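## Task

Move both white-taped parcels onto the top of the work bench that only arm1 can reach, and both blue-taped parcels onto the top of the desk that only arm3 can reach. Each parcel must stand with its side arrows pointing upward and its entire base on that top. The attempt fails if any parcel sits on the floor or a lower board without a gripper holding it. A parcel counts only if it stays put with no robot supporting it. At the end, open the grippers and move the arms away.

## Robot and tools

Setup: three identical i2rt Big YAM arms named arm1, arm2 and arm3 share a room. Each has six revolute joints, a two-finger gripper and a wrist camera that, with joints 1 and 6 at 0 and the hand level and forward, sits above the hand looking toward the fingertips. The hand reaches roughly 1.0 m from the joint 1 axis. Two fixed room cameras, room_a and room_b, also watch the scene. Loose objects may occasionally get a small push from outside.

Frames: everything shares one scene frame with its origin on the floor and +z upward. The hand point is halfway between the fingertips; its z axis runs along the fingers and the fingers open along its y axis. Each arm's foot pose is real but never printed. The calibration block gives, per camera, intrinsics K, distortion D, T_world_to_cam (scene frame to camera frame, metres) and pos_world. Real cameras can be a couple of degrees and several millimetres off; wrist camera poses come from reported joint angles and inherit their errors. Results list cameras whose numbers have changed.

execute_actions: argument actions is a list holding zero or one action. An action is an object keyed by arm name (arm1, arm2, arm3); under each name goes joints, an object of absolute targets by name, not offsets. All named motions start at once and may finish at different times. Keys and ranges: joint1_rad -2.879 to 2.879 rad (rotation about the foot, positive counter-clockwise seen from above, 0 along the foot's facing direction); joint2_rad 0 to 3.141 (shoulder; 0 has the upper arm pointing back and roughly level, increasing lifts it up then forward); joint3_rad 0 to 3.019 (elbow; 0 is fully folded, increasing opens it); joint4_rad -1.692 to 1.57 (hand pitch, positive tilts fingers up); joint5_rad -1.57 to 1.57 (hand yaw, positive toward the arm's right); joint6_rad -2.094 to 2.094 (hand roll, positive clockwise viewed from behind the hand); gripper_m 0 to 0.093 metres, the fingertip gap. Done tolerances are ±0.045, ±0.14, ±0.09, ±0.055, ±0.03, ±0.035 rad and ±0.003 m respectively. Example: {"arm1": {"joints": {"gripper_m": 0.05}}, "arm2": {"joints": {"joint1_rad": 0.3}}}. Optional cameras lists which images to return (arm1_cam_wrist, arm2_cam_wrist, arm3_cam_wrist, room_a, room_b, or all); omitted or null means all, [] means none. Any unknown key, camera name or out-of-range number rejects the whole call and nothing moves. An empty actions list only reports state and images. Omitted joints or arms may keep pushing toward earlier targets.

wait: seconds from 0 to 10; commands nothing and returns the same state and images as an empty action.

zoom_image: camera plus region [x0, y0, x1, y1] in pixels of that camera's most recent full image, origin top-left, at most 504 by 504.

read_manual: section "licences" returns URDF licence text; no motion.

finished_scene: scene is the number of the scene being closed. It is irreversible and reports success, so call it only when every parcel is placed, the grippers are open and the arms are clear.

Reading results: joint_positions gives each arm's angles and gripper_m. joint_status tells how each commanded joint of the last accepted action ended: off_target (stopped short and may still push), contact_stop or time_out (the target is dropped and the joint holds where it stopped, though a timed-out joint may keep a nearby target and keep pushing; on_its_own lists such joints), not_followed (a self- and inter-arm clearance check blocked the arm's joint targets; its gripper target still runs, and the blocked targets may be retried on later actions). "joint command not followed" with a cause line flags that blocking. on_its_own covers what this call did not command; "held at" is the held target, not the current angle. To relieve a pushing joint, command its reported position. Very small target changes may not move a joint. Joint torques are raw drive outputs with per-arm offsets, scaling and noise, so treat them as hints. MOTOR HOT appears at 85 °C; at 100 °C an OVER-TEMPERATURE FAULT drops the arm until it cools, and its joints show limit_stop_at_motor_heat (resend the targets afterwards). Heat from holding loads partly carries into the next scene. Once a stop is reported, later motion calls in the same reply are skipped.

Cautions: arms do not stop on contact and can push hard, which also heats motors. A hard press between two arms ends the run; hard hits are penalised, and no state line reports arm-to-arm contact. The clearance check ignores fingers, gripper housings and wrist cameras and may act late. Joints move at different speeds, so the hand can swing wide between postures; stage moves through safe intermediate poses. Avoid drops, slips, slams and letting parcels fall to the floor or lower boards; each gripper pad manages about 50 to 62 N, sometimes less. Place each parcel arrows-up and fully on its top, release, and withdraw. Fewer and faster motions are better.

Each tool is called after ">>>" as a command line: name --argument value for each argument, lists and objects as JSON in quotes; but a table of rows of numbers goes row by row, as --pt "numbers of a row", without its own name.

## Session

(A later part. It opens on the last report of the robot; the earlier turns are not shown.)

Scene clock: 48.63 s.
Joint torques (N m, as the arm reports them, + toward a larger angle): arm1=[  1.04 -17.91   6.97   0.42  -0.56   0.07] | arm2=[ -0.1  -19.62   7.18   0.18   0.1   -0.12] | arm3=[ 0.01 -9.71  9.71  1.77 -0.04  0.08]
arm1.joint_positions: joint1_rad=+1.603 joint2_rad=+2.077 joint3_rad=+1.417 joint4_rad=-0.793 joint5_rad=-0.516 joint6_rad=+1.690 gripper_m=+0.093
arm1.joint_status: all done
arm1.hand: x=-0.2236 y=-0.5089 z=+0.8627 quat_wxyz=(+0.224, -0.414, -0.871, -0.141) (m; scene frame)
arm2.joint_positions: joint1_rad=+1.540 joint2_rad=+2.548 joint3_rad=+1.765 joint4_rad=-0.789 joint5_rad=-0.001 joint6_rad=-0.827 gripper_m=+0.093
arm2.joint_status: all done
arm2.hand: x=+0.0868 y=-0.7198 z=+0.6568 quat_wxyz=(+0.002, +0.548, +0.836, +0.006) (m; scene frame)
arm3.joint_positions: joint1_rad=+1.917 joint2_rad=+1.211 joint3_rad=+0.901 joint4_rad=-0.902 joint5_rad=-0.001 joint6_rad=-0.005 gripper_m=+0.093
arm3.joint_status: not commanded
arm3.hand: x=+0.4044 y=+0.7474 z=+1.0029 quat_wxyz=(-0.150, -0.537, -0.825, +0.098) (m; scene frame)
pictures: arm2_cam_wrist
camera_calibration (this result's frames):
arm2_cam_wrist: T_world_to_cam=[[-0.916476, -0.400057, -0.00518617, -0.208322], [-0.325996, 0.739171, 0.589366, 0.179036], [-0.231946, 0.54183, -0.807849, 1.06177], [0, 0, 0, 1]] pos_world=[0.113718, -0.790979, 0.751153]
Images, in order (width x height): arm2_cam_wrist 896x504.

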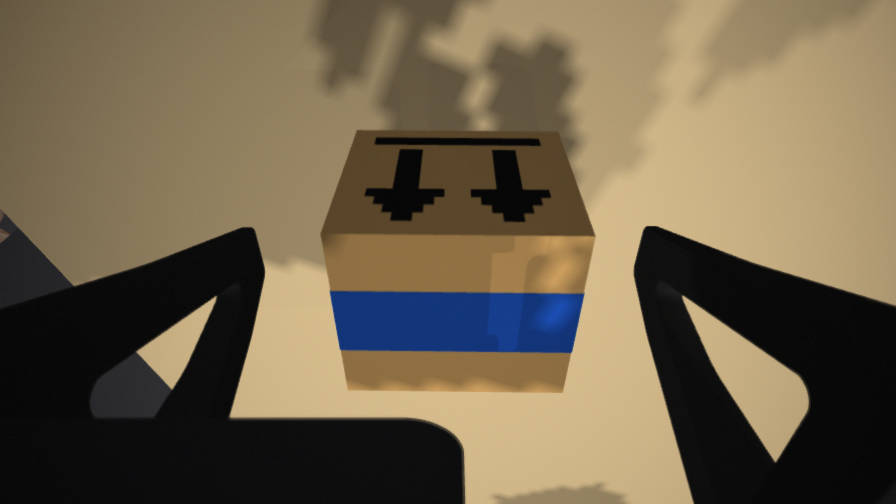

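>>> execute_actions --actions '[{"arm1": {"joints": {"joint1_rad": 1.62, "joint2_rad": 2.52, "joint3_rad": 1.85, "joint4_rad": -0.80}}, "arm2": {"joints": {"gripper_m": 0.04}}}]' --cameras '["arm1_cam_wrist"]'

Scene clock: 50.33 s.
Joint torques (N m, as the arm reports them, + toward a larger angle): arm1=[  1.51 -23.26   9.06   0.54  -0.55   0.03] | arm2=[ -0.04 -19.52   7.12   0.12   0.09  -0.12] | arm3=[ 0.02 -9.72  9.69  1.79 -0.05  0.08]
arm1.joint_positions: joint1_rad=+1.606 joint2_rad=+2.508 joint3_rad=+1.817 joint4_rad=-0.797 joint5_rad=-0.517 joint6_rad=+1.692 gripper_m=+0.093
arm1.joint_status: all done
arm1.hand: x=-0.1633 y=-0.4463 z=+0.7239 quat_wxyz=(+0.230, -0.418, -0.870, -0.125) (m; scene frame)
arm2.joint_positions: joint1_rad=+1.540 joint2_rad=+2.548 joint3_rad=+1.765 joint4_rad=-0.789 joint5_rad=-0.001 joint6_rad=-0.828 gripper_m=+0.055
arm2.joint_status: gripper_m off_target (ended at +0.055, target +0.040)
arm2.hand: x=+0.0868 y=-0.7198 z=+0.6568 quat_wxyz=(+0.002, +0.548, +0.836, +0.006) (m; scene frame)
arm3.joint_positions: joint1_rad=+1.917 joint2_rad=+1.211 joint3_rad=+0.901 joint4_rad=-0.902 joint5_rad=-0.001 joint6_rad=-0.005 gripper_m=+0.093
arm3.joint_status: not commanded
arm3.hand: x=+0.4044 y=+0.7474 z=+1.0029 quat_wxyz=(-0.150, -0.537, -0.825, +0.098) (m; scene frame)
pictures: arm1_cam_wrist
camera_calibration (this result's frames):
arm1_cam_wrist: T_world_to_cam=[[-0.790801, -0.611784, -0.0188126, -0.389551], [-0.26126, 0.309594, 0.914273, -0.563168], [-0.553513, 0.727923, -0.404662, 0.649009], [0, 0, 0, 1]] pos_world=[-0.0959555, -0.536396, 0.77019]
Images, in order (width x height): arm1_cam_wrist 896x504.

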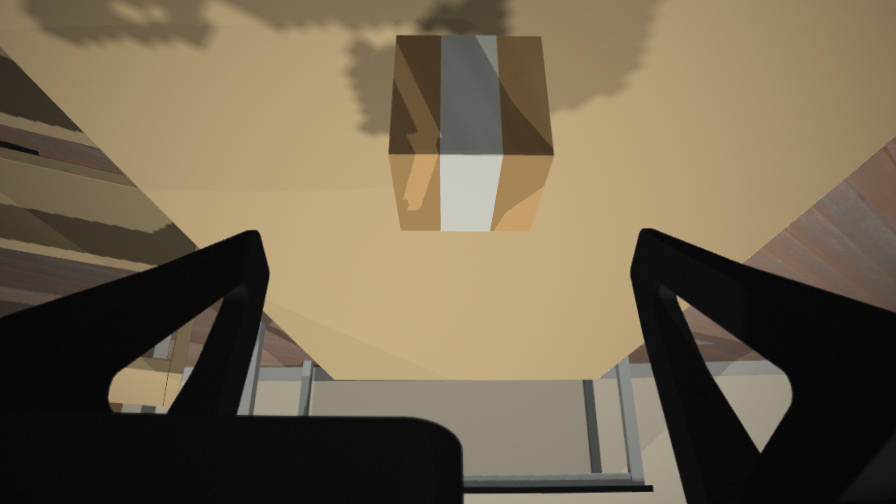

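>>> execute_actions --actions '[{"arm1": {"joints": {"joint1_rad": 1.675, "joint2_rad": 2.64, "joint3_rad": 1.90, "joint4_rad": -0.71, "joint6_rad": 1.765}}, "arm2": {"joints": {"gripper_m": 0.08, "joint1_rad": 1.522, "joint2_rad": 2.595}}}]' --cameras '["arm1_cam_wrist", "arm2_cam_wrist"]'

Scene clock: 52.67 s.
Joint torques (N m, as the arm reports them, + toward a larger angle): arm1=[ -0.01 -22.46   7.8    0.9   -0.51   0.04] | arm2=[ -0.35 -18.68   6.81   0.09   0.09  -0.13] | arm3=[-0.04 -9.76  9.7   1.77 -0.05  0.09]
arm1.joint_positions: joint1_rad=+1.680 joint2_rad=+2.615 joint3_rad=+1.882 joint4_rad=-0.716 joint5_rad=-0.517 joint6_rad=+1.756 gripper_m=+0.093
arm1.joint_status: all done
arm1.hand: x=-0.1946 y=-0.4052 z=+0.6752 quat_wxyz=(+0.233, -0.409, -0.873, -0.127) (m; scene frame)
arm2.joint_positions: joint1_rad=+1.526 joint2_rad=+2.585 joint3_rad=+1.765 joint4_rad=-0.789 joint5_rad=-0.001 joint6_rad=-0.828 gripper_m=+0.080
arm2.joint_status: all done
arm2.hand: x=+0.0843 y=-0.7032 z=+0.6339 quat_wxyz=(-0.001, +0.554, +0.832, +0.025) (m; scene frame)
arm3.joint_positions: joint1_rad=+1.917 joint2_rad=+1.211 joint3_rad=+0.901 joint4_rad=-0.902 joint5_rad=-0.001 joint6_rad=-0.005 gripper_m=+0.093
arm3.joint_status: not commanded
arm3.hand: x=+0.4044 y=+0.7474 z=+1.0029 quat_wxyz=(-0.150, -0.537, -0.825, +0.098) (m; scene frame)
pictures: arm1_cam_wrist, arm2_cam_wrist
camera_calibration (this result's frames):
arm1_cam_wrist: T_world_to_cam=[[-0.779517, -0.625872, -0.0252357, -0.389242], [-0.267448, 0.296133, 0.916939, -0.54791], [-0.566413, 0.721519, -0.398229, 0.572616], [0, 0, 0, 1]] pos_world=[-0.125621, -0.494515, 0.720609]
arm2_cam_wrist: T_world_to_cam=[[-0.92167, -0.386596, -0.0326909, -0.176737], [-0.324969, 0.723217, 0.609387, 0.15542], [-0.211944, 0.572277, -0.792199, 1.04349], [0, 0, 0, 1]] pos_world=[0.108774, -0.777892, 0.72616]
Images, in order (width x height): arm1_cam_wrist 896x504, arm2_cam_wrist 896x504.

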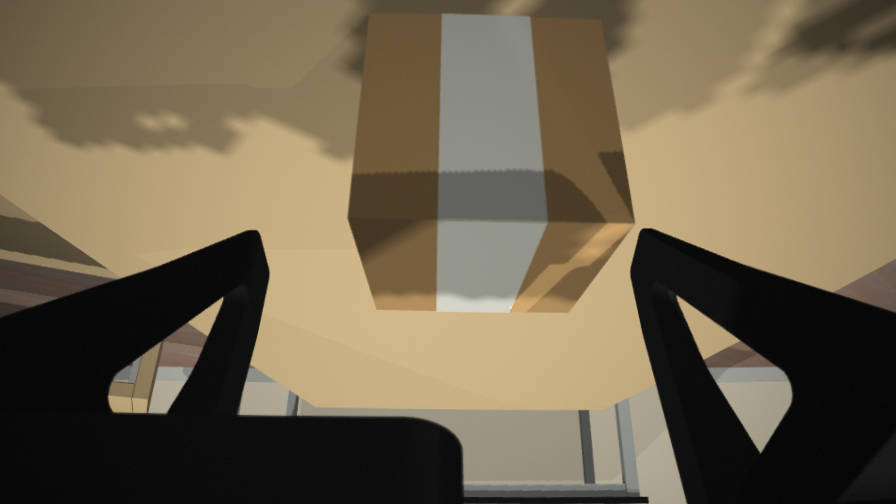

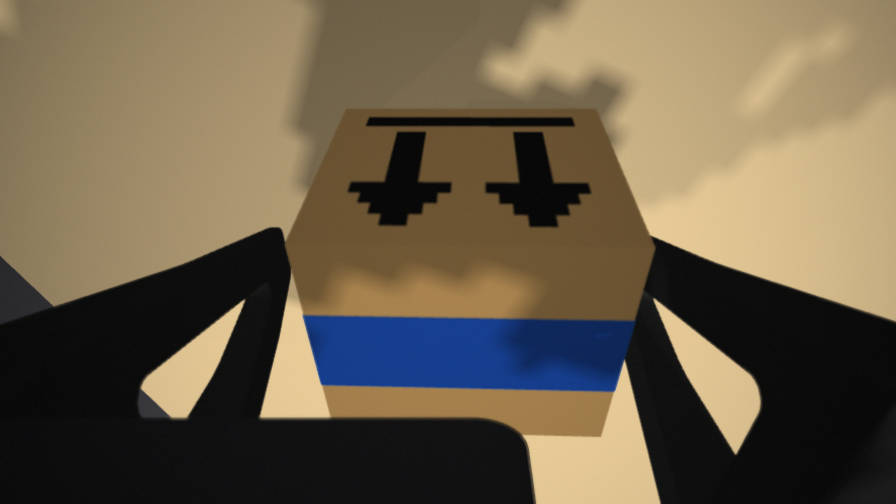

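>>> execute_actions --actions '[{"arm1": {"joints": {"joint1_rad": 1.655, "joint2_rad": 2.675}}, "arm2": {"joints": {"gripper_m": 0.04}}}]' --cameras '["arm1_cam_wrist"]'

Scene clock: 53.83 s.
Joint torques (N m, as the arm reports them, + toward a larger angle): arm1=[ -0.28 -20.51   7.63   0.86  -0.51   0.04] | arm2=[ -0.42 -18.56   6.84   0.05   0.06  -0.12] | arm3=[ 0.01 -9.76  9.71  1.77 -0.04  0.08]
arm1.joint_positions: joint1_rad=+1.666 joint2_rad=+2.634 joint3_rad=+1.882 joint4_rad=-0.716 joint5_rad=-0.517 joint6_rad=+1.756 gripper_m=+0.093
arm1.joint_status: all done
arm1.hand: x=-0.1914 y=-0.4153 z=+0.6626 quat_wxyz=(+0.235, -0.417, -0.870, -0.120) (m; scene frame)
arm2.joint_positions: joint1_rad=+1.526 joint2_rad=+2.585 joint3_rad=+1.765 joint4_rad=-0.789 joint5_rad=-0.001 joint6_rad=-0.828 gripper_m=+0.056
arm2.joint_status: gripper_m off_target (ended at +0.056, target +0.040)
arm2.hand: x=+0.0842 y=-0.7032 z=+0.6339 quat_wxyz=(-0.001, +0.554, +0.832, +0.025) (m; scene frame)
arm3.joint_positions: joint1_rad=+1.917 joint2_rad=+1.211 joint3_rad=+0.901 joint4_rad=-0.902 joint5_rad=-0.001 joint6_rad=-0.005 gripper_m=+0.093
arm3.joint_status: not commanded
arm3.hand: x=+0.4044 y=+0.7474 z=+1.0029 quat_wxyz=(-0.150, -0.537, -0.825, +0.098) (m; scene frame)
pictures: arm1_cam_wrist
camera_calibration (this result's frames):
arm1_cam_wrist: T_world_to_cam=[[-0.787928, -0.61573, -0.00672218, -0.403069], [-0.251916, 0.312368, 0.91595, -0.522144], [-0.561879, 0.723396, -0.401235, 0.580364], [0, 0, 0, 1]] pos_world=[-0.123032, -0.504915, 0.708411]
Images, in order (width x height): arm1_cam_wrist 896x504.

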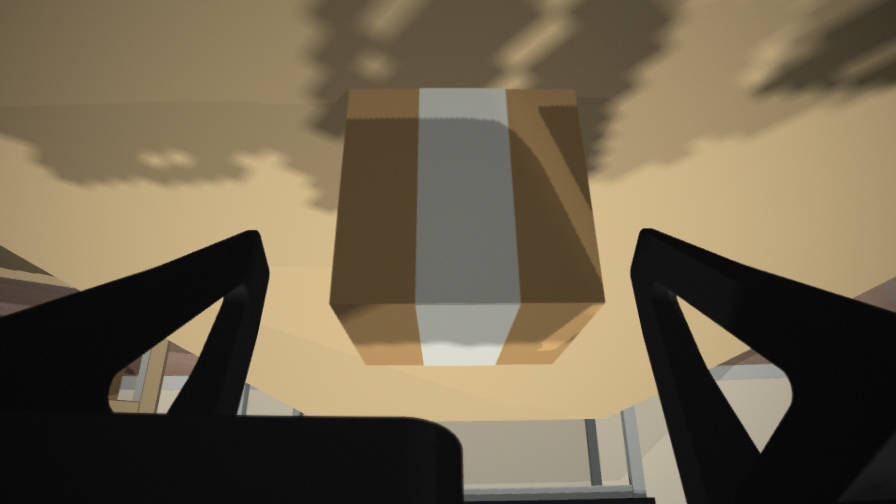

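>>> execute_actions --actions '[{"arm1": {"joints": {"gripper_m": 0.04}}, "arm2": {"joints": {"joint2_rad": 1.4, "joint3_rad": 0.95, "joint4_rad": -1.1, "joint6_rad": 0}}}]' --cameras '["arm2_cam_wrist"]'

Scene clock: 56.10 s.
Joint torques (N m, as the arm reports them, + toward a larger angle): arm1=[ -0.59 -20.72   7.62   0.88  -0.52   0.04] | arm2=[-0.44 -8.55  6.58 -0.2   0.15  0.14] | arm3=[-0.05 -9.72  9.7   1.78 -0.04  0.08]
arm1.joint_positions: joint1_rad=+1.666 joint2_rad=+2.634 joint3_rad=+1.882 joint4_rad=-0.716 joint5_rad=-0.517 joint6_rad=+1.756 gripper_m=+0.049
arm1.joint_status: gripper_m off_target (ended at +0.049, target +0.040)
arm1.hand: x=-0.1914 y=-0.4153 z=+0.6626 quat_wxyz=(+0.235, -0.417, -0.870, -0.120) (m; scene frame)
arm2.joint_positions: joint1_rad=+1.526 joint2_rad=+1.401 joint3_rad=+0.953 joint4_rad=-1.093 joint5_rad=-0.001 joint6_rad=-0.012 gripper_m=+0.056
arm2.joint_status: all done
arm2.hand: x=+0.1873 y=-0.4756 z=+0.9931 quat_wxyz=(+0.007, +0.839, +0.544, -0.007) (m; scene frame)
arm3.joint_positions: joint1_rad=+1.917 joint2_rad=+1.211 joint3_rad=+0.901 joint4_rad=-0.902 joint5_rad=-0.001 joint6_rad=-0.005 gripper_m=+0.093
arm3.joint_status: not commanded
arm3.hand: x=+0.4044 y=+0.7474 z=+1.0029 quat_wxyz=(-0.150, -0.537, -0.825, +0.098) (m; scene frame)
pictures: arm2_cam_wrist
camera_calibration (this result's frames):
arm2_cam_wrist: T_world_to_cam=[[-0.913624, 0.40655, 0.00279545, 0.358376], [0.33553, 0.750106, 0.569877, -0.266282], [0.229587, 0.521592, -0.821725, 1.14222], [0, 0, 0, 1]] pos_world=[0.154527, -0.541733, 1.08934]
Images, in order (width x height): arm2_cam_wrist 896x504.

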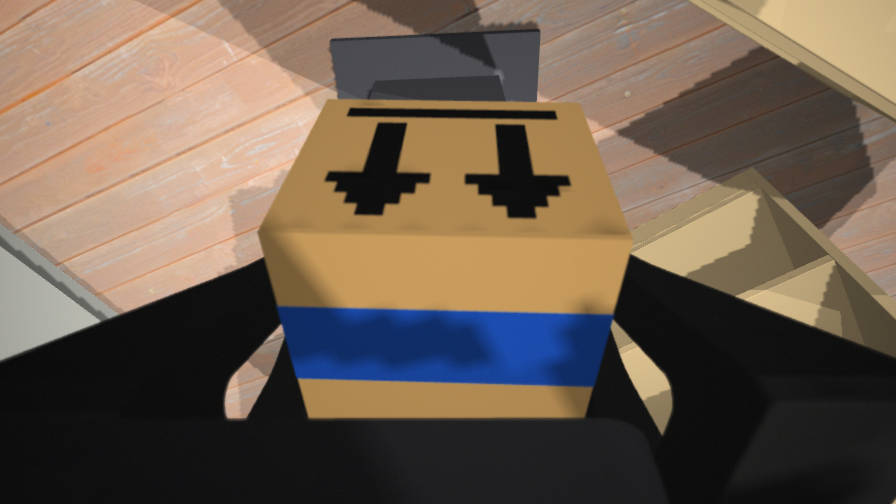

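>>> execute_actions --actions '[{"arm1": {"joints": {"joint2_rad": 1.9, "joint3_rad": 1.2}}, "arm2": {"joints": {"joint1_rad": 0.3}}, "arm3": {"joints": {"joint1_rad": 2.3, "joint2_rad": 0.9, "joint3_rad": 0.7}}}]' --cameras '["room_a"]'

Scene clock: 58.07 s.
Joint torques (N m, as the arm reports them, + toward a larger angle): arm1=[ -0.73 -14.78   6.7    0.82  -0.48   0.02] | arm2=[ 0.04 -8.27  6.66 -0.18  0.1   0.13] | arm3=[-0.15 -3.97 10.24  1.98 -0.07  0.08]
arm1.joint_positions: joint1_rad=+1.666 joint2_rad=+1.877 joint3_rad=+1.201 joint4_rad=-0.711 joint5_rad=-0.518 joint6_rad=+1.758 gripper_m=+0.049
arm1.joint_status: all done
arm1.hand: x=-0.2903 y=-0.5267 z=+0.9026 quat_wxyz=(+0.224, -0.407, -0.871, -0.157) (m; scene frame)
arm2.joint_positions: joint1_rad=+0.296 joint2_rad=+1.401 joint3_rad=+0.953 joint4_rad=-1.093 joint5_rad=+0.001 joint6_rad=-0.010 gripper_m=+0.056
arm2.joint_status: all done
arm2.hand: x=-0.0298 y=-0.0989 z=+0.9942 quat_wxyz=(-0.005, +0.999, -0.041, -0.011) (m; scene frame)
arm3.joint_positions: joint1_rad=+2.298 joint2_rad=+0.896 joint3_rad=+0.700 joint4_rad=-0.902 joint5_rad=+0.000 joint6_rad=-0.005 gripper_m=+0.093
arm3.joint_status: all done
arm3.hand: x=+0.4747 y=+0.8879 z=+1.0155 quat_wxyz=(-0.217, -0.367, -0.900, +0.089) (m; scene frame)
pictures: room_a
Images, in order (width x height): room_a 896x504.

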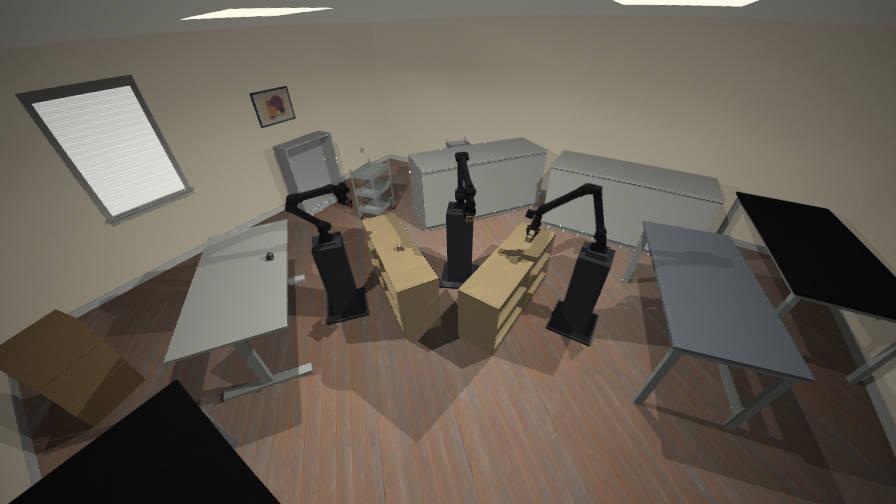

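>>> execute_actions --actions '[{"arm1": {"joints": {"joint1_rad": -1.181, "joint2_rad": 2.06, "joint3_rad": 1.065, "joint4_rad": 0.48, "joint5_rad": 0, "joint6_rad": 0}}, "arm2": {"joints": {"joint1_rad": -1.368, "joint2_rad": 2.39, "joint3_rad": 1.74, "joint4_rad": -0.92}}}]' --cameras '["room_a", "arm1_cam_wrist"]'

Scene clock: 61.23 s.
Joint torques (N m, as the arm reports them, + toward a larger angle): arm1=[  0.73 -19.49   5.46   2.34  -0.07  -0.16] | arm2=[ -1.06 -19.83   7.75  -0.39   0.08   0.11] | arm3=[-0.13 -3.91 10.31  1.97 -0.06  0.08]
arm1.joint_positions: joint1_rad=-1.186 joint2_rad=+2.076 joint3_rad=+1.069 joint4_rad=+0.469 joint5_rad=+0.001 joint6_rad=+0.009 gripper_m=+0.049
arm1.joint_status: all done
arm1.hand: x=-0.8848 y=-1.5955 z=+0.8641 quat_wxyz=(-0.261, -0.739, -0.461, +0.416) (m; scene frame)
arm2.joint_positions: joint1_rad=-1.363 joint2_rad=+2.405 joint3_rad=+1.713 joint4_rad=-0.911 joint5_rad=+0.001 joint6_rad=-0.008 gripper_m=+0.055
arm2.joint_status: all done
arm2.hand: x=+0.4611 y=+0.4921 z=+0.7439 quat_wxyz=(+0.006, +0.644, -0.765, +0.010) (m; scene frame)
arm3.joint_positions: joint1_rad=+2.298 joint2_rad=+0.896 joint3_rad=+0.700 joint4_rad=-0.902 joint5_rad=+0.000 joint6_rad=-0.005 gripper_m=+0.093
arm3.joint_status: not commanded
arm3.hand: x=+0.4747 y=+0.8879 z=+1.0155 quat_wxyz=(-0.217, -0.367, -0.900, +0.089) (m; scene frame)
pictures: arm1_cam_wrist, room_a
camera_calibration (this result's frames):
arm1_cam_wrist: T_world_to_cam=[[-0.896672, 0.442531, -0.0120626, -0.0779173], [0.411381, 0.822871, -0.39198, 2.01885], [-0.163537, -0.35644, -0.919895, 0.203139], [0, 0, 0, 1]] pos_world=[-0.867161, -1.55436, 0.977275]
Images, in order (width x height): arm1_cam_wrist 896x504, room_a 896x504.

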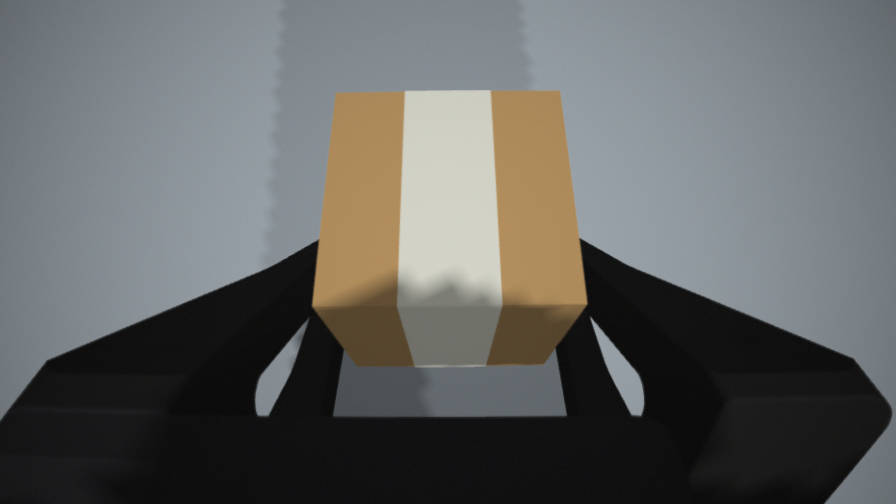

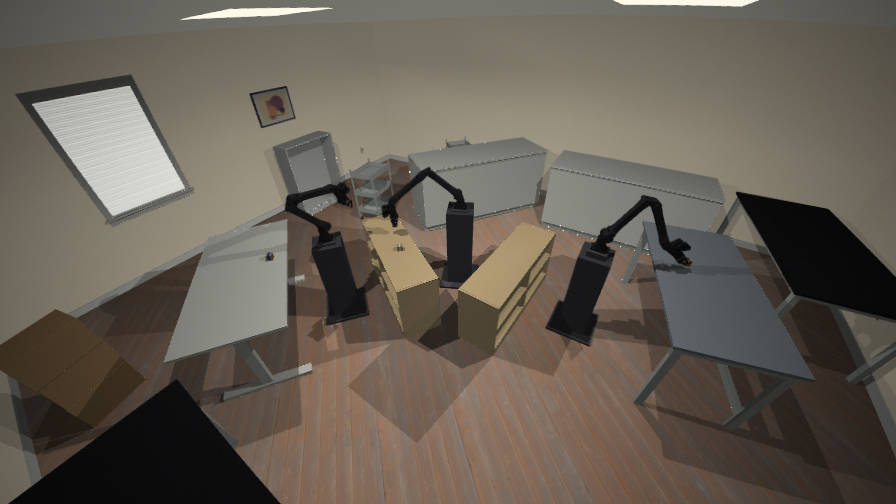

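>>> execute_actions --actions '[{"arm1": {"joints": {"joint2_rad": 2.215, "joint3_rad": 1.10, "joint4_rad": 0.60}}, "arm2": {"joints": {"joint2_rad": 2.595, "joint3_rad": 1.815, "joint4_rad": -0.78}}}]' --cameras '["arm2_cam_wrist", "arm1_cam_wrist"]'

Scene clock: 62.63 s.
Joint torques (N m, as the arm reports them, + toward a larger angle): arm1=[  0.45 -18.07   6.38   2.35  -0.06  -0.14] | arm2=[ -0.73 -20.68   6.29   0.27   0.09   0.11] | arm3=[-0.16 -3.93 10.31  1.97 -0.07  0.08]
arm1.joint_positions: joint1_rad=-1.186 joint2_rad=+2.207 joint3_rad=+1.081 joint4_rad=+0.587 joint5_rad=+0.001 joint6_rad=+0.009 gripper_m=+0.049
arm1.joint_status: all done
arm1.hand: x=-0.8837 y=-1.5925 z=+0.8078 quat_wxyz=(-0.261, -0.739, -0.461, +0.416) (m; scene frame)
arm2.joint_positions: joint1_rad=-1.365 joint2_rad=+2.609 joint3_rad=+1.800 joint4_rad=-0.788 joint5_rad=+0.001 joint6_rad=-0.008 gripper_m=+0.055
arm2.joint_status: all done
arm2.hand: x=+0.4637 y=+0.4986 z=+0.6412 quat_wxyz=(+0.004, +0.643, -0.766, +0.008) (m; scene frame)
arm3.joint_positions: joint1_rad=+2.298 joint2_rad=+0.896 joint3_rad=+0.700 joint4_rad=-0.902 joint5_rad=+0.000 joint6_rad=-0.005 gripper_m=+0.093
arm3.joint_status: not commanded
arm3.hand: x=+0.4747 y=+0.8879 z=+1.0155 quat_wxyz=(-0.217, -0.367, -0.900, +0.089) (m; scene frame)
pictures: arm1_cam_wrist, arm2_cam_wrist
camera_calibration (this result's frames):
arm1_cam_wrist: T_world_to_cam=[[-0.896669, 0.442537, -0.0120585, -0.0789348], [0.411448, 0.823005, -0.391629, 1.99385], [-0.163386, -0.356123, -0.920044, 0.153293], [0, 0, 0, 1]] pos_world=[-0.866097, -1.55143, 0.920934]
arm2_cam_wrist: T_world_to_cam=[[0.98522, -0.170591, 0.0154925, -0.385048], [-0.145782, -0.787564, 0.598741, 0.0821484], [-0.0899384, -0.59215, -0.800793, 0.971463], [0, 0, 0, 1]] pos_world=[0.478705, 0.574263, 0.73472]
Images, in order (width x height): arm1_cam_wrist 896x504, arm2_cam_wrist 896x504.

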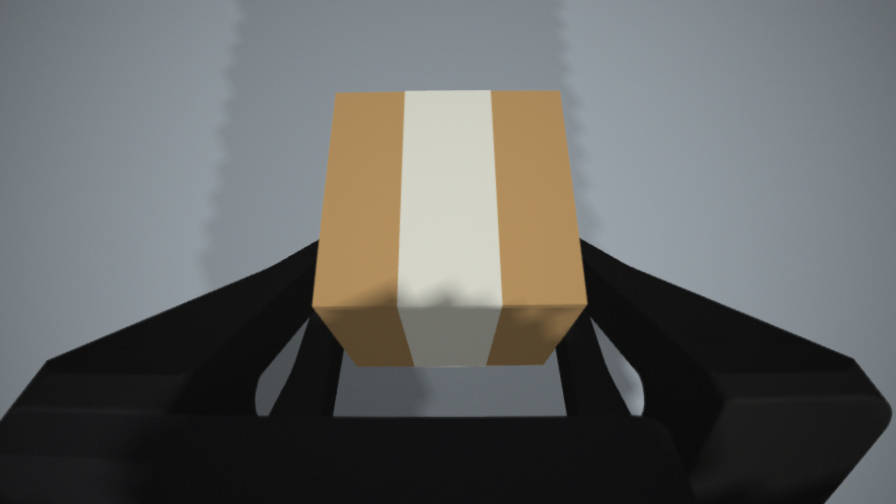

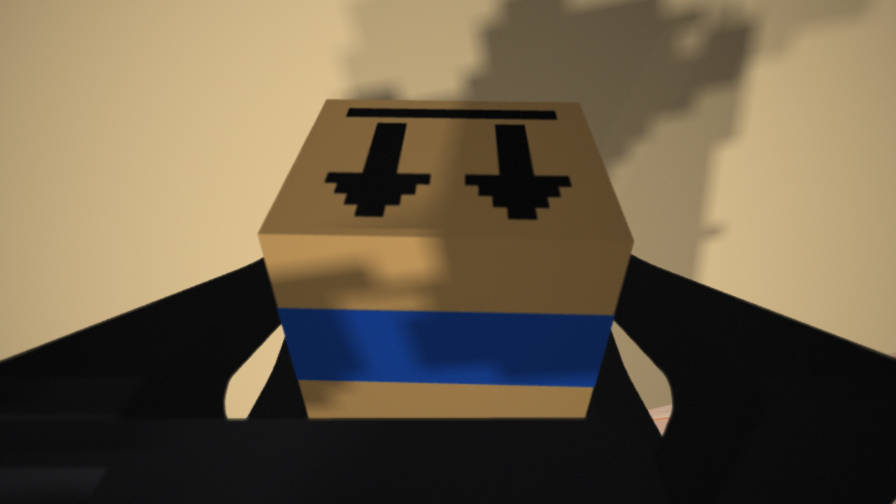

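>>> execute_actions --actions '[{"arm1": {"joints": {"gripper_m": 0.093}}, "arm2": {"joints": {"gripper_m": 0.093}}}]'

Scene clock: 63.93 s.
Joint torques (N m, as the arm reports them, + toward a larger angle): arm1=[  0.38 -17.98   6.21   2.38  -0.06  -0.14] | arm2=[ -0.61 -20.31   6.42   0.26   0.09   0.11] | arm3=[-0.14 -3.87 10.31  1.95 -0.07  0.08]
arm1.joint_positions: joint1_rad=-1.186 joint2_rad=+2.207 joint3_rad=+1.081 joint4_rad=+0.587 joint5_rad=+0.001 joint6_rad=+0.009 gripper_m=+0.093
arm1.joint_status: all done
arm1.hand: x=-0.8837 y=-1.5925 z=+0.8078 quat_wxyz=(-0.261, -0.739, -0.462, +0.416) (m; scene frame)
arm2.joint_positions: joint1_rad=-1.365 joint2_rad=+2.609 joint3_rad=+1.800 joint4_rad=-0.788 joint5_rad=+0.001 joint6_rad=-0.008 gripper_m=+0.093
arm2.joint_status: all done
arm2.hand: x=+0.4637 y=+0.4986 z=+0.6412 quat_wxyz=(+0.004, +0.643, -0.766, +0.008) (m; scene frame)
arm3.joint_positions: joint1_rad=+2.298 joint2_rad=+0.896 joint3_rad=+0.700 joint4_rad=-0.902 joint5_rad=+0.000 joint6_rad=-0.005 gripper_m=+0.093
arm3.joint_status: not commanded
arm3.hand: x=+0.4747 y=+0.8879 z=+1.0155 quat_wxyz=(-0.217, -0.367, -0.900, +0.089) (m; scene frame)
pictures: arm1_cam_wrist, arm2_cam_wrist, arm3_cam_wrist, room_a, room_b
camera_calibration (this result's frames):
arm1_cam_wrist: T_world_to_cam=[[-0.89676, 0.442361, -0.0117321, -0.079558], [0.41117, 0.823142, -0.391633, 1.99383], [-0.163586, -0.356024, -0.920047, 0.153276], [0, 0, 0, 1]] pos_world=[-0.866072, -1.55144, 0.920935]
arm2_cam_wrist: T_world_to_cam=[[0.98522, -0.170591, 0.0154925, -0.385048], [-0.145782, -0.787564, 0.598741, 0.0821484], [-0.0899384, -0.59215, -0.800793, 0.971463], [0, 0, 0, 1]] pos_world=[0.478705, 0.574263, 0.73472]
arm3_cam_wrist: T_world_to_cam=[[-0.695161, -0.71884, -0.00447176, 0.971565], [-0.712073, 0.687737, 0.141316, -0.412088], [-0.098508, 0.101421, -0.989954, 1.08471], [0, 0, 0, 1]] pos_world=[0.48881, 0.871796, 1.13639]
Images, in order (width x height): arm1_cam_wrist 896x504, arm2_cam_wrist 896x504, arm3_cam_wrist 896x504, room_a 896x504, room_b 896x504.

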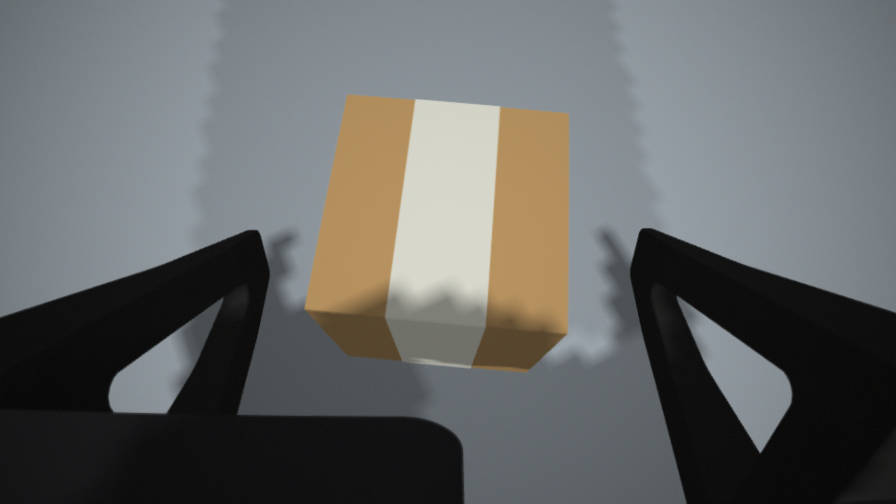

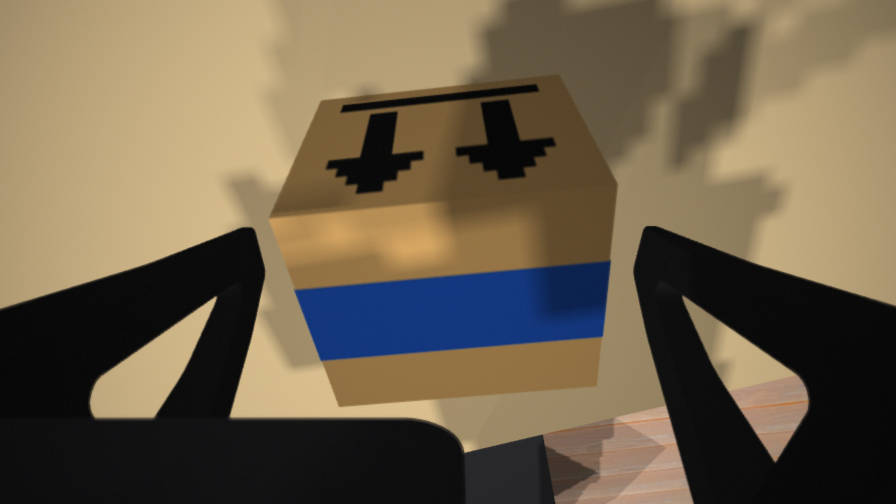

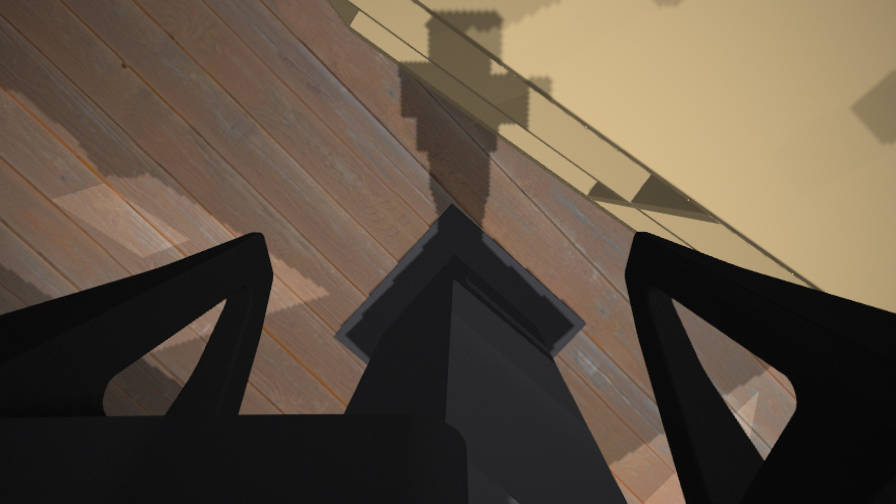

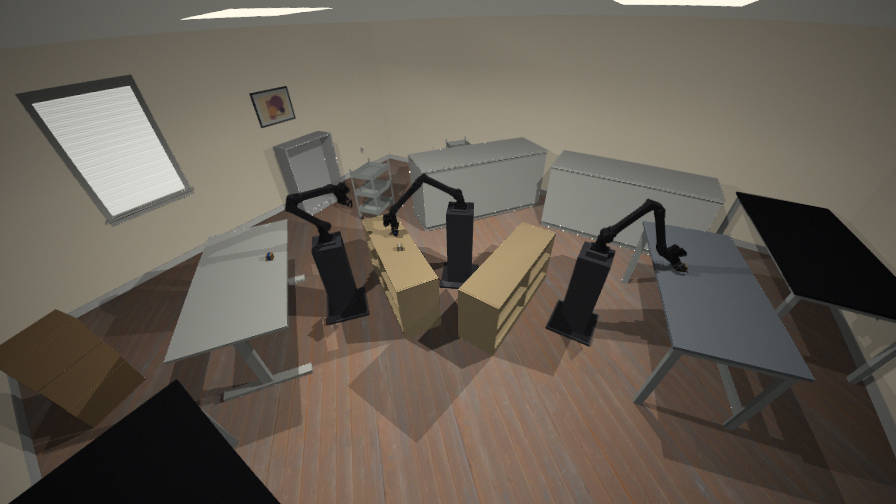

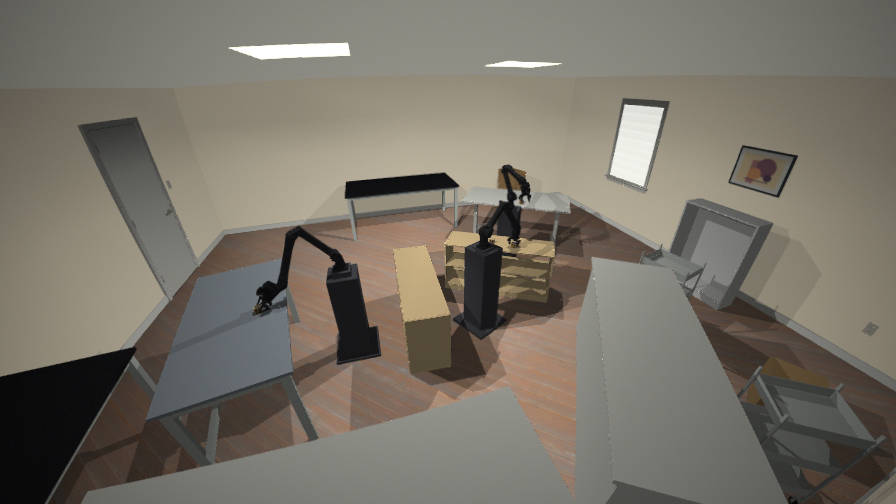

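>>> execute_actions --actions '[{"arm1": {"joints": {"joint2_rad": 1.95}}, "arm2": {"joints": {"joint2_rad": 2.44, "joint4_rad": -0.93}}}]' --cameras '[]'

>>> execute_actions --actions '[{"arm1": {"joints": {"joint1_rad": 0.6, "joint2_rad": 1.3, "joint3_rad": 0.9, "joint4_rad": -1.1}}, "arm2": {"joints": {"joint1_rad": -0.98}}}]' --cameras '["arm2_cam_wrist"]'

Scene clock: 65.60 s.
Joint torques (N m, as the arm reports them, + toward a larger angle): arm1=[  0.31 -15.17   7.98   2.07  -0.06  -0.15] | arm2=[ -0.53 -18.65   7.42  -0.28   0.1    0.1 ] | arm3=[-0.14 -3.88 10.32  1.98 -0.07  0.08]
arm1.joint_positions: joint1_rad=-1.186 joint2_rad=+1.917 joint3_rad=+1.089 joint4_rad=+0.600 joint5_rad=+0.001 joint6_rad=+0.009 gripper_m=+0.093
arm1.joint_status: all done
arm1.hand: x=-0.8984 y=-1.6257 z=+1.0103 quat_wxyz=(-0.330, -0.665, -0.416, +0.524) (m; scene frame)
arm2.joint_positions: joint1_rad=-1.365 joint2_rad=+2.426 joint3_rad=+1.800 joint4_rad=-0.921 joint5_rad=+0.001 joint6_rad=-0.008 gripper_m=+0.093
arm2.joint_status: all done
arm2.hand: x=+0.4677 y=+0.5248 z=+0.7570 quat_wxyz=(-0.015, +0.643, -0.765, -0.008) (m; scene frame)
arm3.joint_positions: joint1_rad=+2.298 joint2_rad=+0.896 joint3_rad=+0.700 joint4_rad=-0.902 joint5_rad=+0.000 joint6_rad=-0.005 gripper_m=+0.093
arm3.joint_status: not commanded
arm3.hand: x=+0.4747 y=+0.8879 z=+1.0155 quat_wxyz=(-0.217, -0.367, -0.900, +0.089) (m; scene frame)
pictures: none
No camera images: the call's "cameras" was empty. Leave "cameras" out to get every camera's image.

Scene clock: 67.50 s.
Joint torques (N m, as the arm reports them, + toward a larger angle): arm1=[ 0.83 -7.65  8.24  0.42 -0.06 -0.14] | arm2=[ -0.48 -18.53   7.33  -0.3    0.14   0.1 ] | arm3=[-0.14 -3.97 10.31  1.97 -0.07  0.08]
arm1.joint_positions: joint1_rad=+0.594 joint2_rad=+1.288 joint3_rad=+0.899 joint4_rad=-1.093 joint5_rad=+0.000 joint6_rad=+0.007 gripper_m=+0.093
arm1.joint_status: all done
arm1.hand: x=-0.2434 y=-1.0684 z=+1.0093 quat_wxyz=(-0.042, -0.122, -0.992, +0.002) (m; scene frame)
arm2.joint_positions: joint1_rad=-0.978 joint2_rad=+2.426 joint3_rad=+1.800 joint4_rad=-0.921 joint5_rad=+0.000 joint6_rad=-0.008 gripper_m=+0.093
arm2.joint_status: all done
arm2.hand: x=+0.2111 y=+0.5218 z=+0.7548 quat_wxyz=(-0.013, +0.778, -0.628, -0.009) (m; scene frame)
arm3.joint_positions: joint1_rad=+2.298 joint2_rad=+0.896 joint3_rad=+0.700 joint4_rad=-0.902 joint5_rad=+0.000 joint6_rad=-0.005 gripper_m=+0.093
arm3.joint_status: not commanded
arm3.hand: x=+0.4747 y=+0.8879 z=+1.0155 quat_wxyz=(-0.217, -0.367, -0.900, +0.089) (m; scene frame)
pictures: arm2_cam_wrist
camera_calibration (this result's frames):
arm2_cam_wrist: T_world_to_cam=[[0.976903, 0.212948, 0.0176922, -0.333984], [0.166537, -0.810634, 0.561372, -0.0301616], [0.133885, -0.545459, -0.827375, 1.0019], [0, 0, 0, 1]] pos_world=[0.197154, 0.593168, 0.851789]
Images, in order (width x height): arm2_cam_wrist 896x504.

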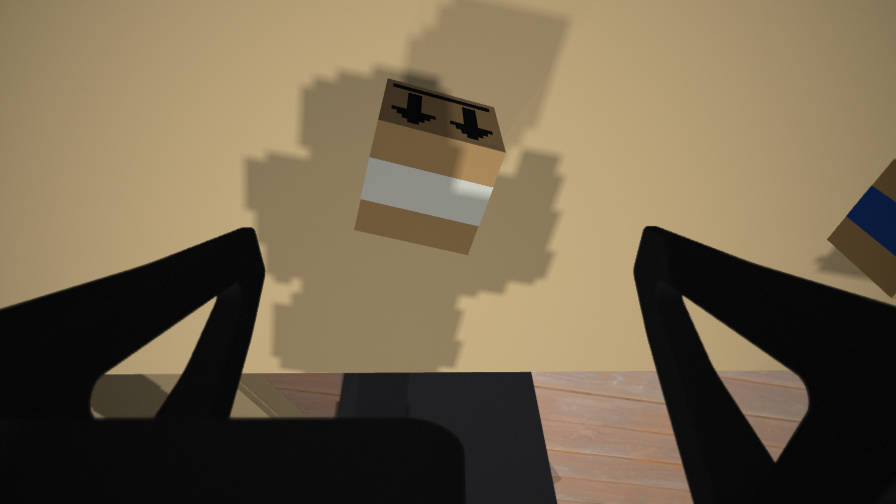

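>>> execute_actions --actions '[{"arm2": {"joints": {"joint1_rad": -0.96, "joint2_rad": 2.61, "joint4_rad": -0.79, "joint6_rad": 0.25}}}]' --cameras '["arm2_cam_wrist"]'

Scene clock: 69.33 s.
Joint torques (N m, as the arm reports them, + toward a larger angle): arm1=[ 0.65 -7.61  8.22  0.46 -0.05 -0.12] | arm2=[ -0.16 -19.58   6.32   0.33   0.23   0.13] | arm3=[-0.1  -3.9  10.32  1.97 -0.07  0.08]
arm1.joint_positions: joint1_rad=+0.594 joint2_rad=+1.288 joint3_rad=+0.899 joint4_rad=-1.093 joint5_rad=+0.000 joint6_rad=+0.007 gripper_m=+0.093
arm1.joint_status: not commanded
arm1.hand: x=-0.2434 y=-1.0684 z=+1.0093 quat_wxyz=(-0.042, -0.122, -0.992, +0.002) (m; scene frame)
arm2.joint_positions: joint1_rad=-0.966 joint2_rad=+2.616 joint3_rad=+1.800 joint4_rad=-0.800 joint5_rad=-0.002 joint6_rad=+0.238 gripper_m=+0.093
arm2.joint_status: all done
arm2.hand: x=+0.2109 y=+0.4881 z=+0.6343 quat_wxyz=(+0.007, +0.700, -0.714, +0.019) (m; scene frame)
arm3.joint_positions: joint1_rad=+2.298 joint2_rad=+0.896 joint3_rad=+0.700 joint4_rad=-0.902 joint5_rad=+0.000 joint6_rad=-0.005 gripper_m=+0.093
arm3.joint_status: not commanded
arm3.hand: x=+0.4747 y=+0.8879 z=+1.0155 quat_wxyz=(-0.217, -0.367, -0.900, +0.089) (m; scene frame)
pictures: arm2_cam_wrist
camera_calibration (this result's frames):
arm2_cam_wrist: T_world_to_cam=[[0.999528, -0.0178602, 0.0249831, -0.221268], [-0.0294514, -0.788014, 0.614952, 0.00646935], [0.00870386, -0.615398, -0.788168, 0.919537], [0, 0, 0, 1]] pos_world=[0.213351, 0.567027, 0.7263]
Images, in order (width x height): arm2_cam_wrist 896x504.

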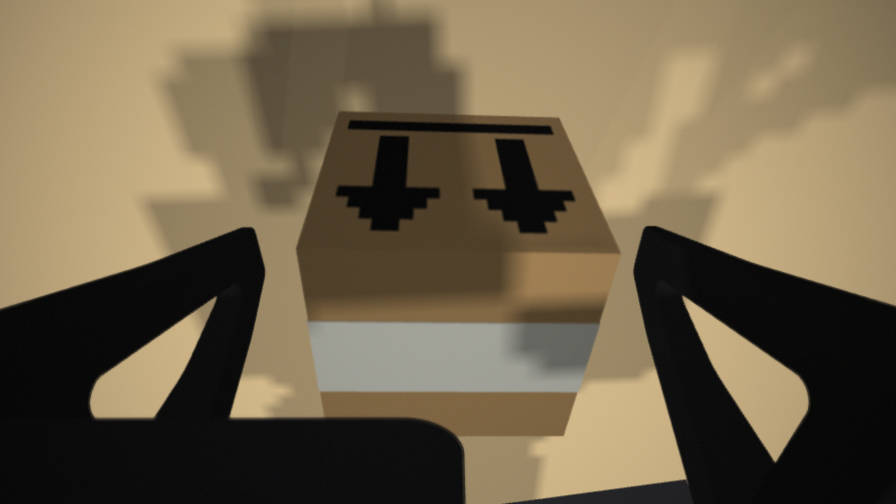

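>>> execute_actions --actions '[{"arm2": {"joints": {"gripper_m": 0.04}}, "arm3": {"joints": {"joint1_rad": 1.85, "joint2_rad": 2.33, "joint3_rad": 1.79, "joint4_rad": -1.01, "joint6_rad": 0.42}}}]' --cameras '["arm3_cam_wrist", "room_a"]'

Scene clock: 71.90 s.
Joint torques (N m, as the arm reports them, + toward a larger angle): arm1=[ 0.63 -7.44  8.22  0.42 -0.06 -0.13] | arm2=[ -0.02 -19.94   6.29   0.32   0.22   0.14] | arm3=[  0.28 -24.11  10.93   0.78  -0.03   0.11]
arm1.joint_positions: joint1_rad=+0.594 joint2_rad=+1.288 joint3_rad=+0.899 joint4_rad=-1.093 joint5_rad=+0.000 joint6_rad=+0.007 gripper_m=+0.093
arm1.joint_status: not commanded
arm1.hand: x=-0.2434 y=-1.0684 z=+1.0093 quat_wxyz=(-0.042, -0.122, -0.992, +0.002) (m; scene frame)
arm2.joint_positions: joint1_rad=-0.966 joint2_rad=+2.616 joint3_rad=+1.800 joint4_rad=-0.800 joint5_rad=-0.002 joint6_rad=+0.239 gripper_m=+0.050
arm2.joint_status: gripper_m off_target (ended at +0.050, target +0.040)
arm2.hand: x=+0.2109 y=+0.4881 z=+0.6343 quat_wxyz=(+0.007, +0.700, -0.714, +0.019) (m; scene frame)
arm3.joint_positions: joint1_rad=+1.842 joint2_rad=+2.329 joint3_rad=+1.752 joint4_rad=-1.005 joint5_rad=+0.000 joint6_rad=+0.412 gripper_m=+0.093
arm3.joint_status: all done
arm3.hand: x=+0.4583 y=+0.5032 z=+0.7456 quat_wxyz=(+0.004, -0.733, -0.680, -0.002) (m; scene frame)
pictures: arm3_cam_wrist, room_a
camera_calibration (this result's frames):
arm3_cam_wrist: T_world_to_cam=[[-0.99727, 0.0736691, -0.00506387, 0.422556], [0.0568466, 0.809691, 0.584097, -0.864953], [0.0471301, 0.582214, -0.811668, 0.41334], [0, 0, 0, 1]] pos_world=[0.451091, 0.428563, 0.842851]
Images, in order (width x height): arm3_cam_wrist 896x504, room_a 896x504.

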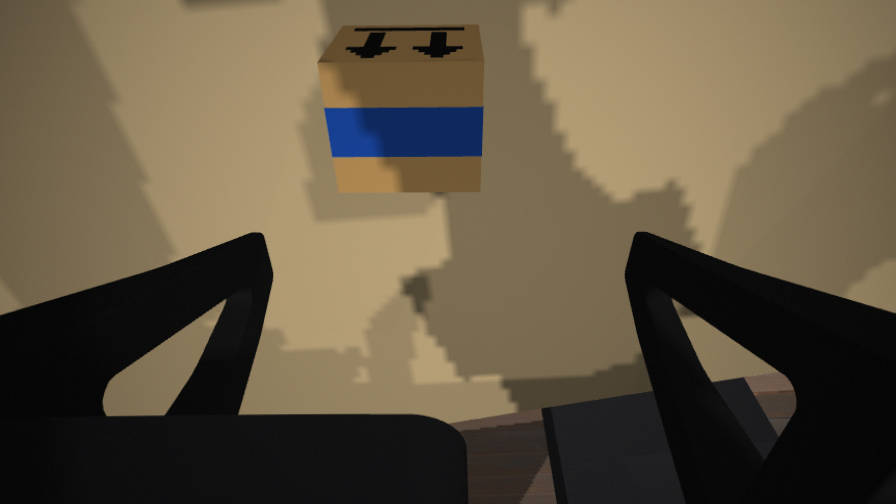

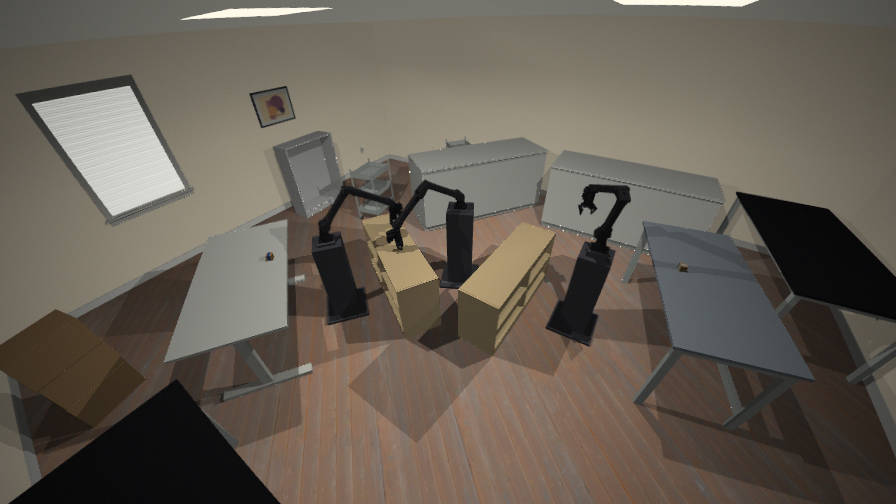

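>>> execute_actions --actions '[{"arm2": {"joints": {"joint1_rad": 1.03, "joint2_rad": 2.36, "joint3_rad": 1.58, "joint4_rad": -0.79, "joint6_rad": -0.2}}, "arm3": {"joints": {"joint1_rad": 1.87, "joint2_rad": 2.52, "joint3_rad": 1.835, "joint4_rad": -0.86, "joint6_rad": 0.435}}}]' --cameras '["arm3_cam_wrist", "arm2_cam_wrist"]'

Scene clock: 74.97 s.
Joint torques (N m, as the arm reports them, + toward a larger angle): arm1=[ 0.66 -7.57  8.21  0.44 -0.05 -0.13] | arm2=[  0.   -16.96   5.22  -0.16   0.18  -0.11] | arm3=[ -0.12 -25.22   8.36   1.27  -0.02   0.11]
arm1.joint_positions: joint1_rad=+0.594 joint2_rad=+1.288 joint3_rad=+0.899 joint4_rad=-1.093 joint5_rad=+0.000 joint6_rad=+0.007 gripper_m=+0.093
arm1.joint_status: not commanded
arm1.hand: x=-0.2434 y=-1.0684 z=+1.0093 quat_wxyz=(-0.042, -0.122, -0.992, +0.002) (m; scene frame)
arm2.joint_positions: joint1_rad=+1.029 joint2_rad=+2.344 joint3_rad=+1.584 joint4_rad=-0.785 joint5_rad=-0.002 joint6_rad=-0.191 gripper_m=+0.050
arm2.joint_status: all done
arm2.hand: x=-0.1478 y=-0.5018 z=+0.7308 quat_wxyz=(+0.002, +0.915, +0.404, -0.007) (m; scene frame)
arm3.joint_positions: joint1_rad=+1.868 joint2_rad=+2.516 joint3_rad=+1.823 joint4_rad=-0.867 joint5_rad=+0.000 joint6_rad=+0.427 gripper_m=+0.093
arm3.joint_status: all done
arm3.hand: x=+0.4798 y=+0.4942 z=+0.6479 quat_wxyz=(-0.005, -0.730, -0.684, +0.002) (m; scene frame)
pictures: arm2_cam_wrist, arm3_cam_wrist
camera_calibration (this result's frames):
arm2_cam_wrist: T_world_to_cam=[[-0.740616, 0.671857, 0.00974754, 0.217278], [0.554081, 0.602452, 0.574497, -0.0299216], [0.380107, 0.430882, -0.818449, 0.991523], [0, 0, 0, 1]] pos_world=[-0.199386, -0.555184, 0.826583]
arm3_cam_wrist: T_world_to_cam=[[-0.997933, 0.0628495, -0.0134203, 0.455216], [0.0440833, 0.821388, 0.568664, -0.791563], [0.0467635, 0.566897, -0.82246, 0.35302], [0, 0, 0, 1]] pos_world=[0.472661, 0.421444, 0.746588]
Images, in order (width x height): arm2_cam_wrist 896x504, arm3_cam_wrist 896x504.

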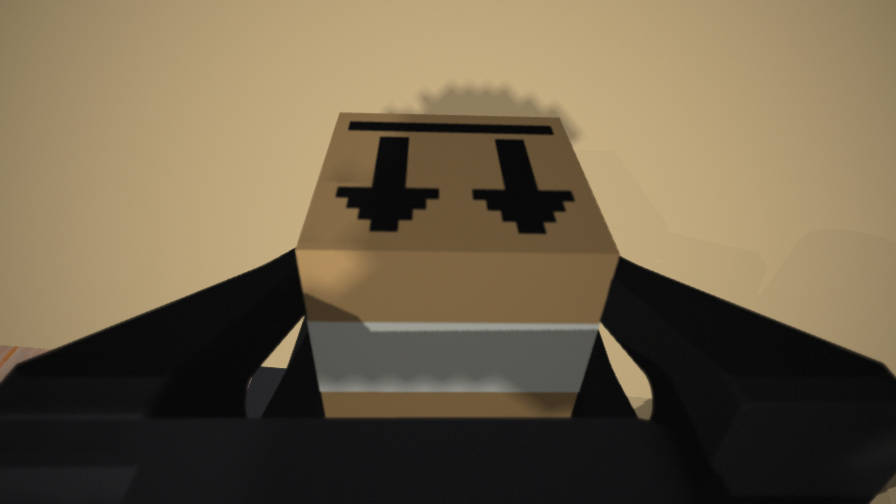

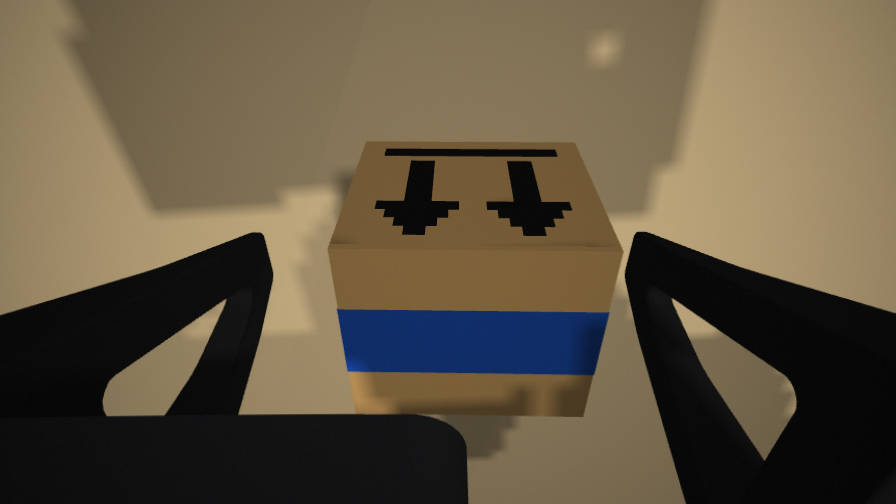

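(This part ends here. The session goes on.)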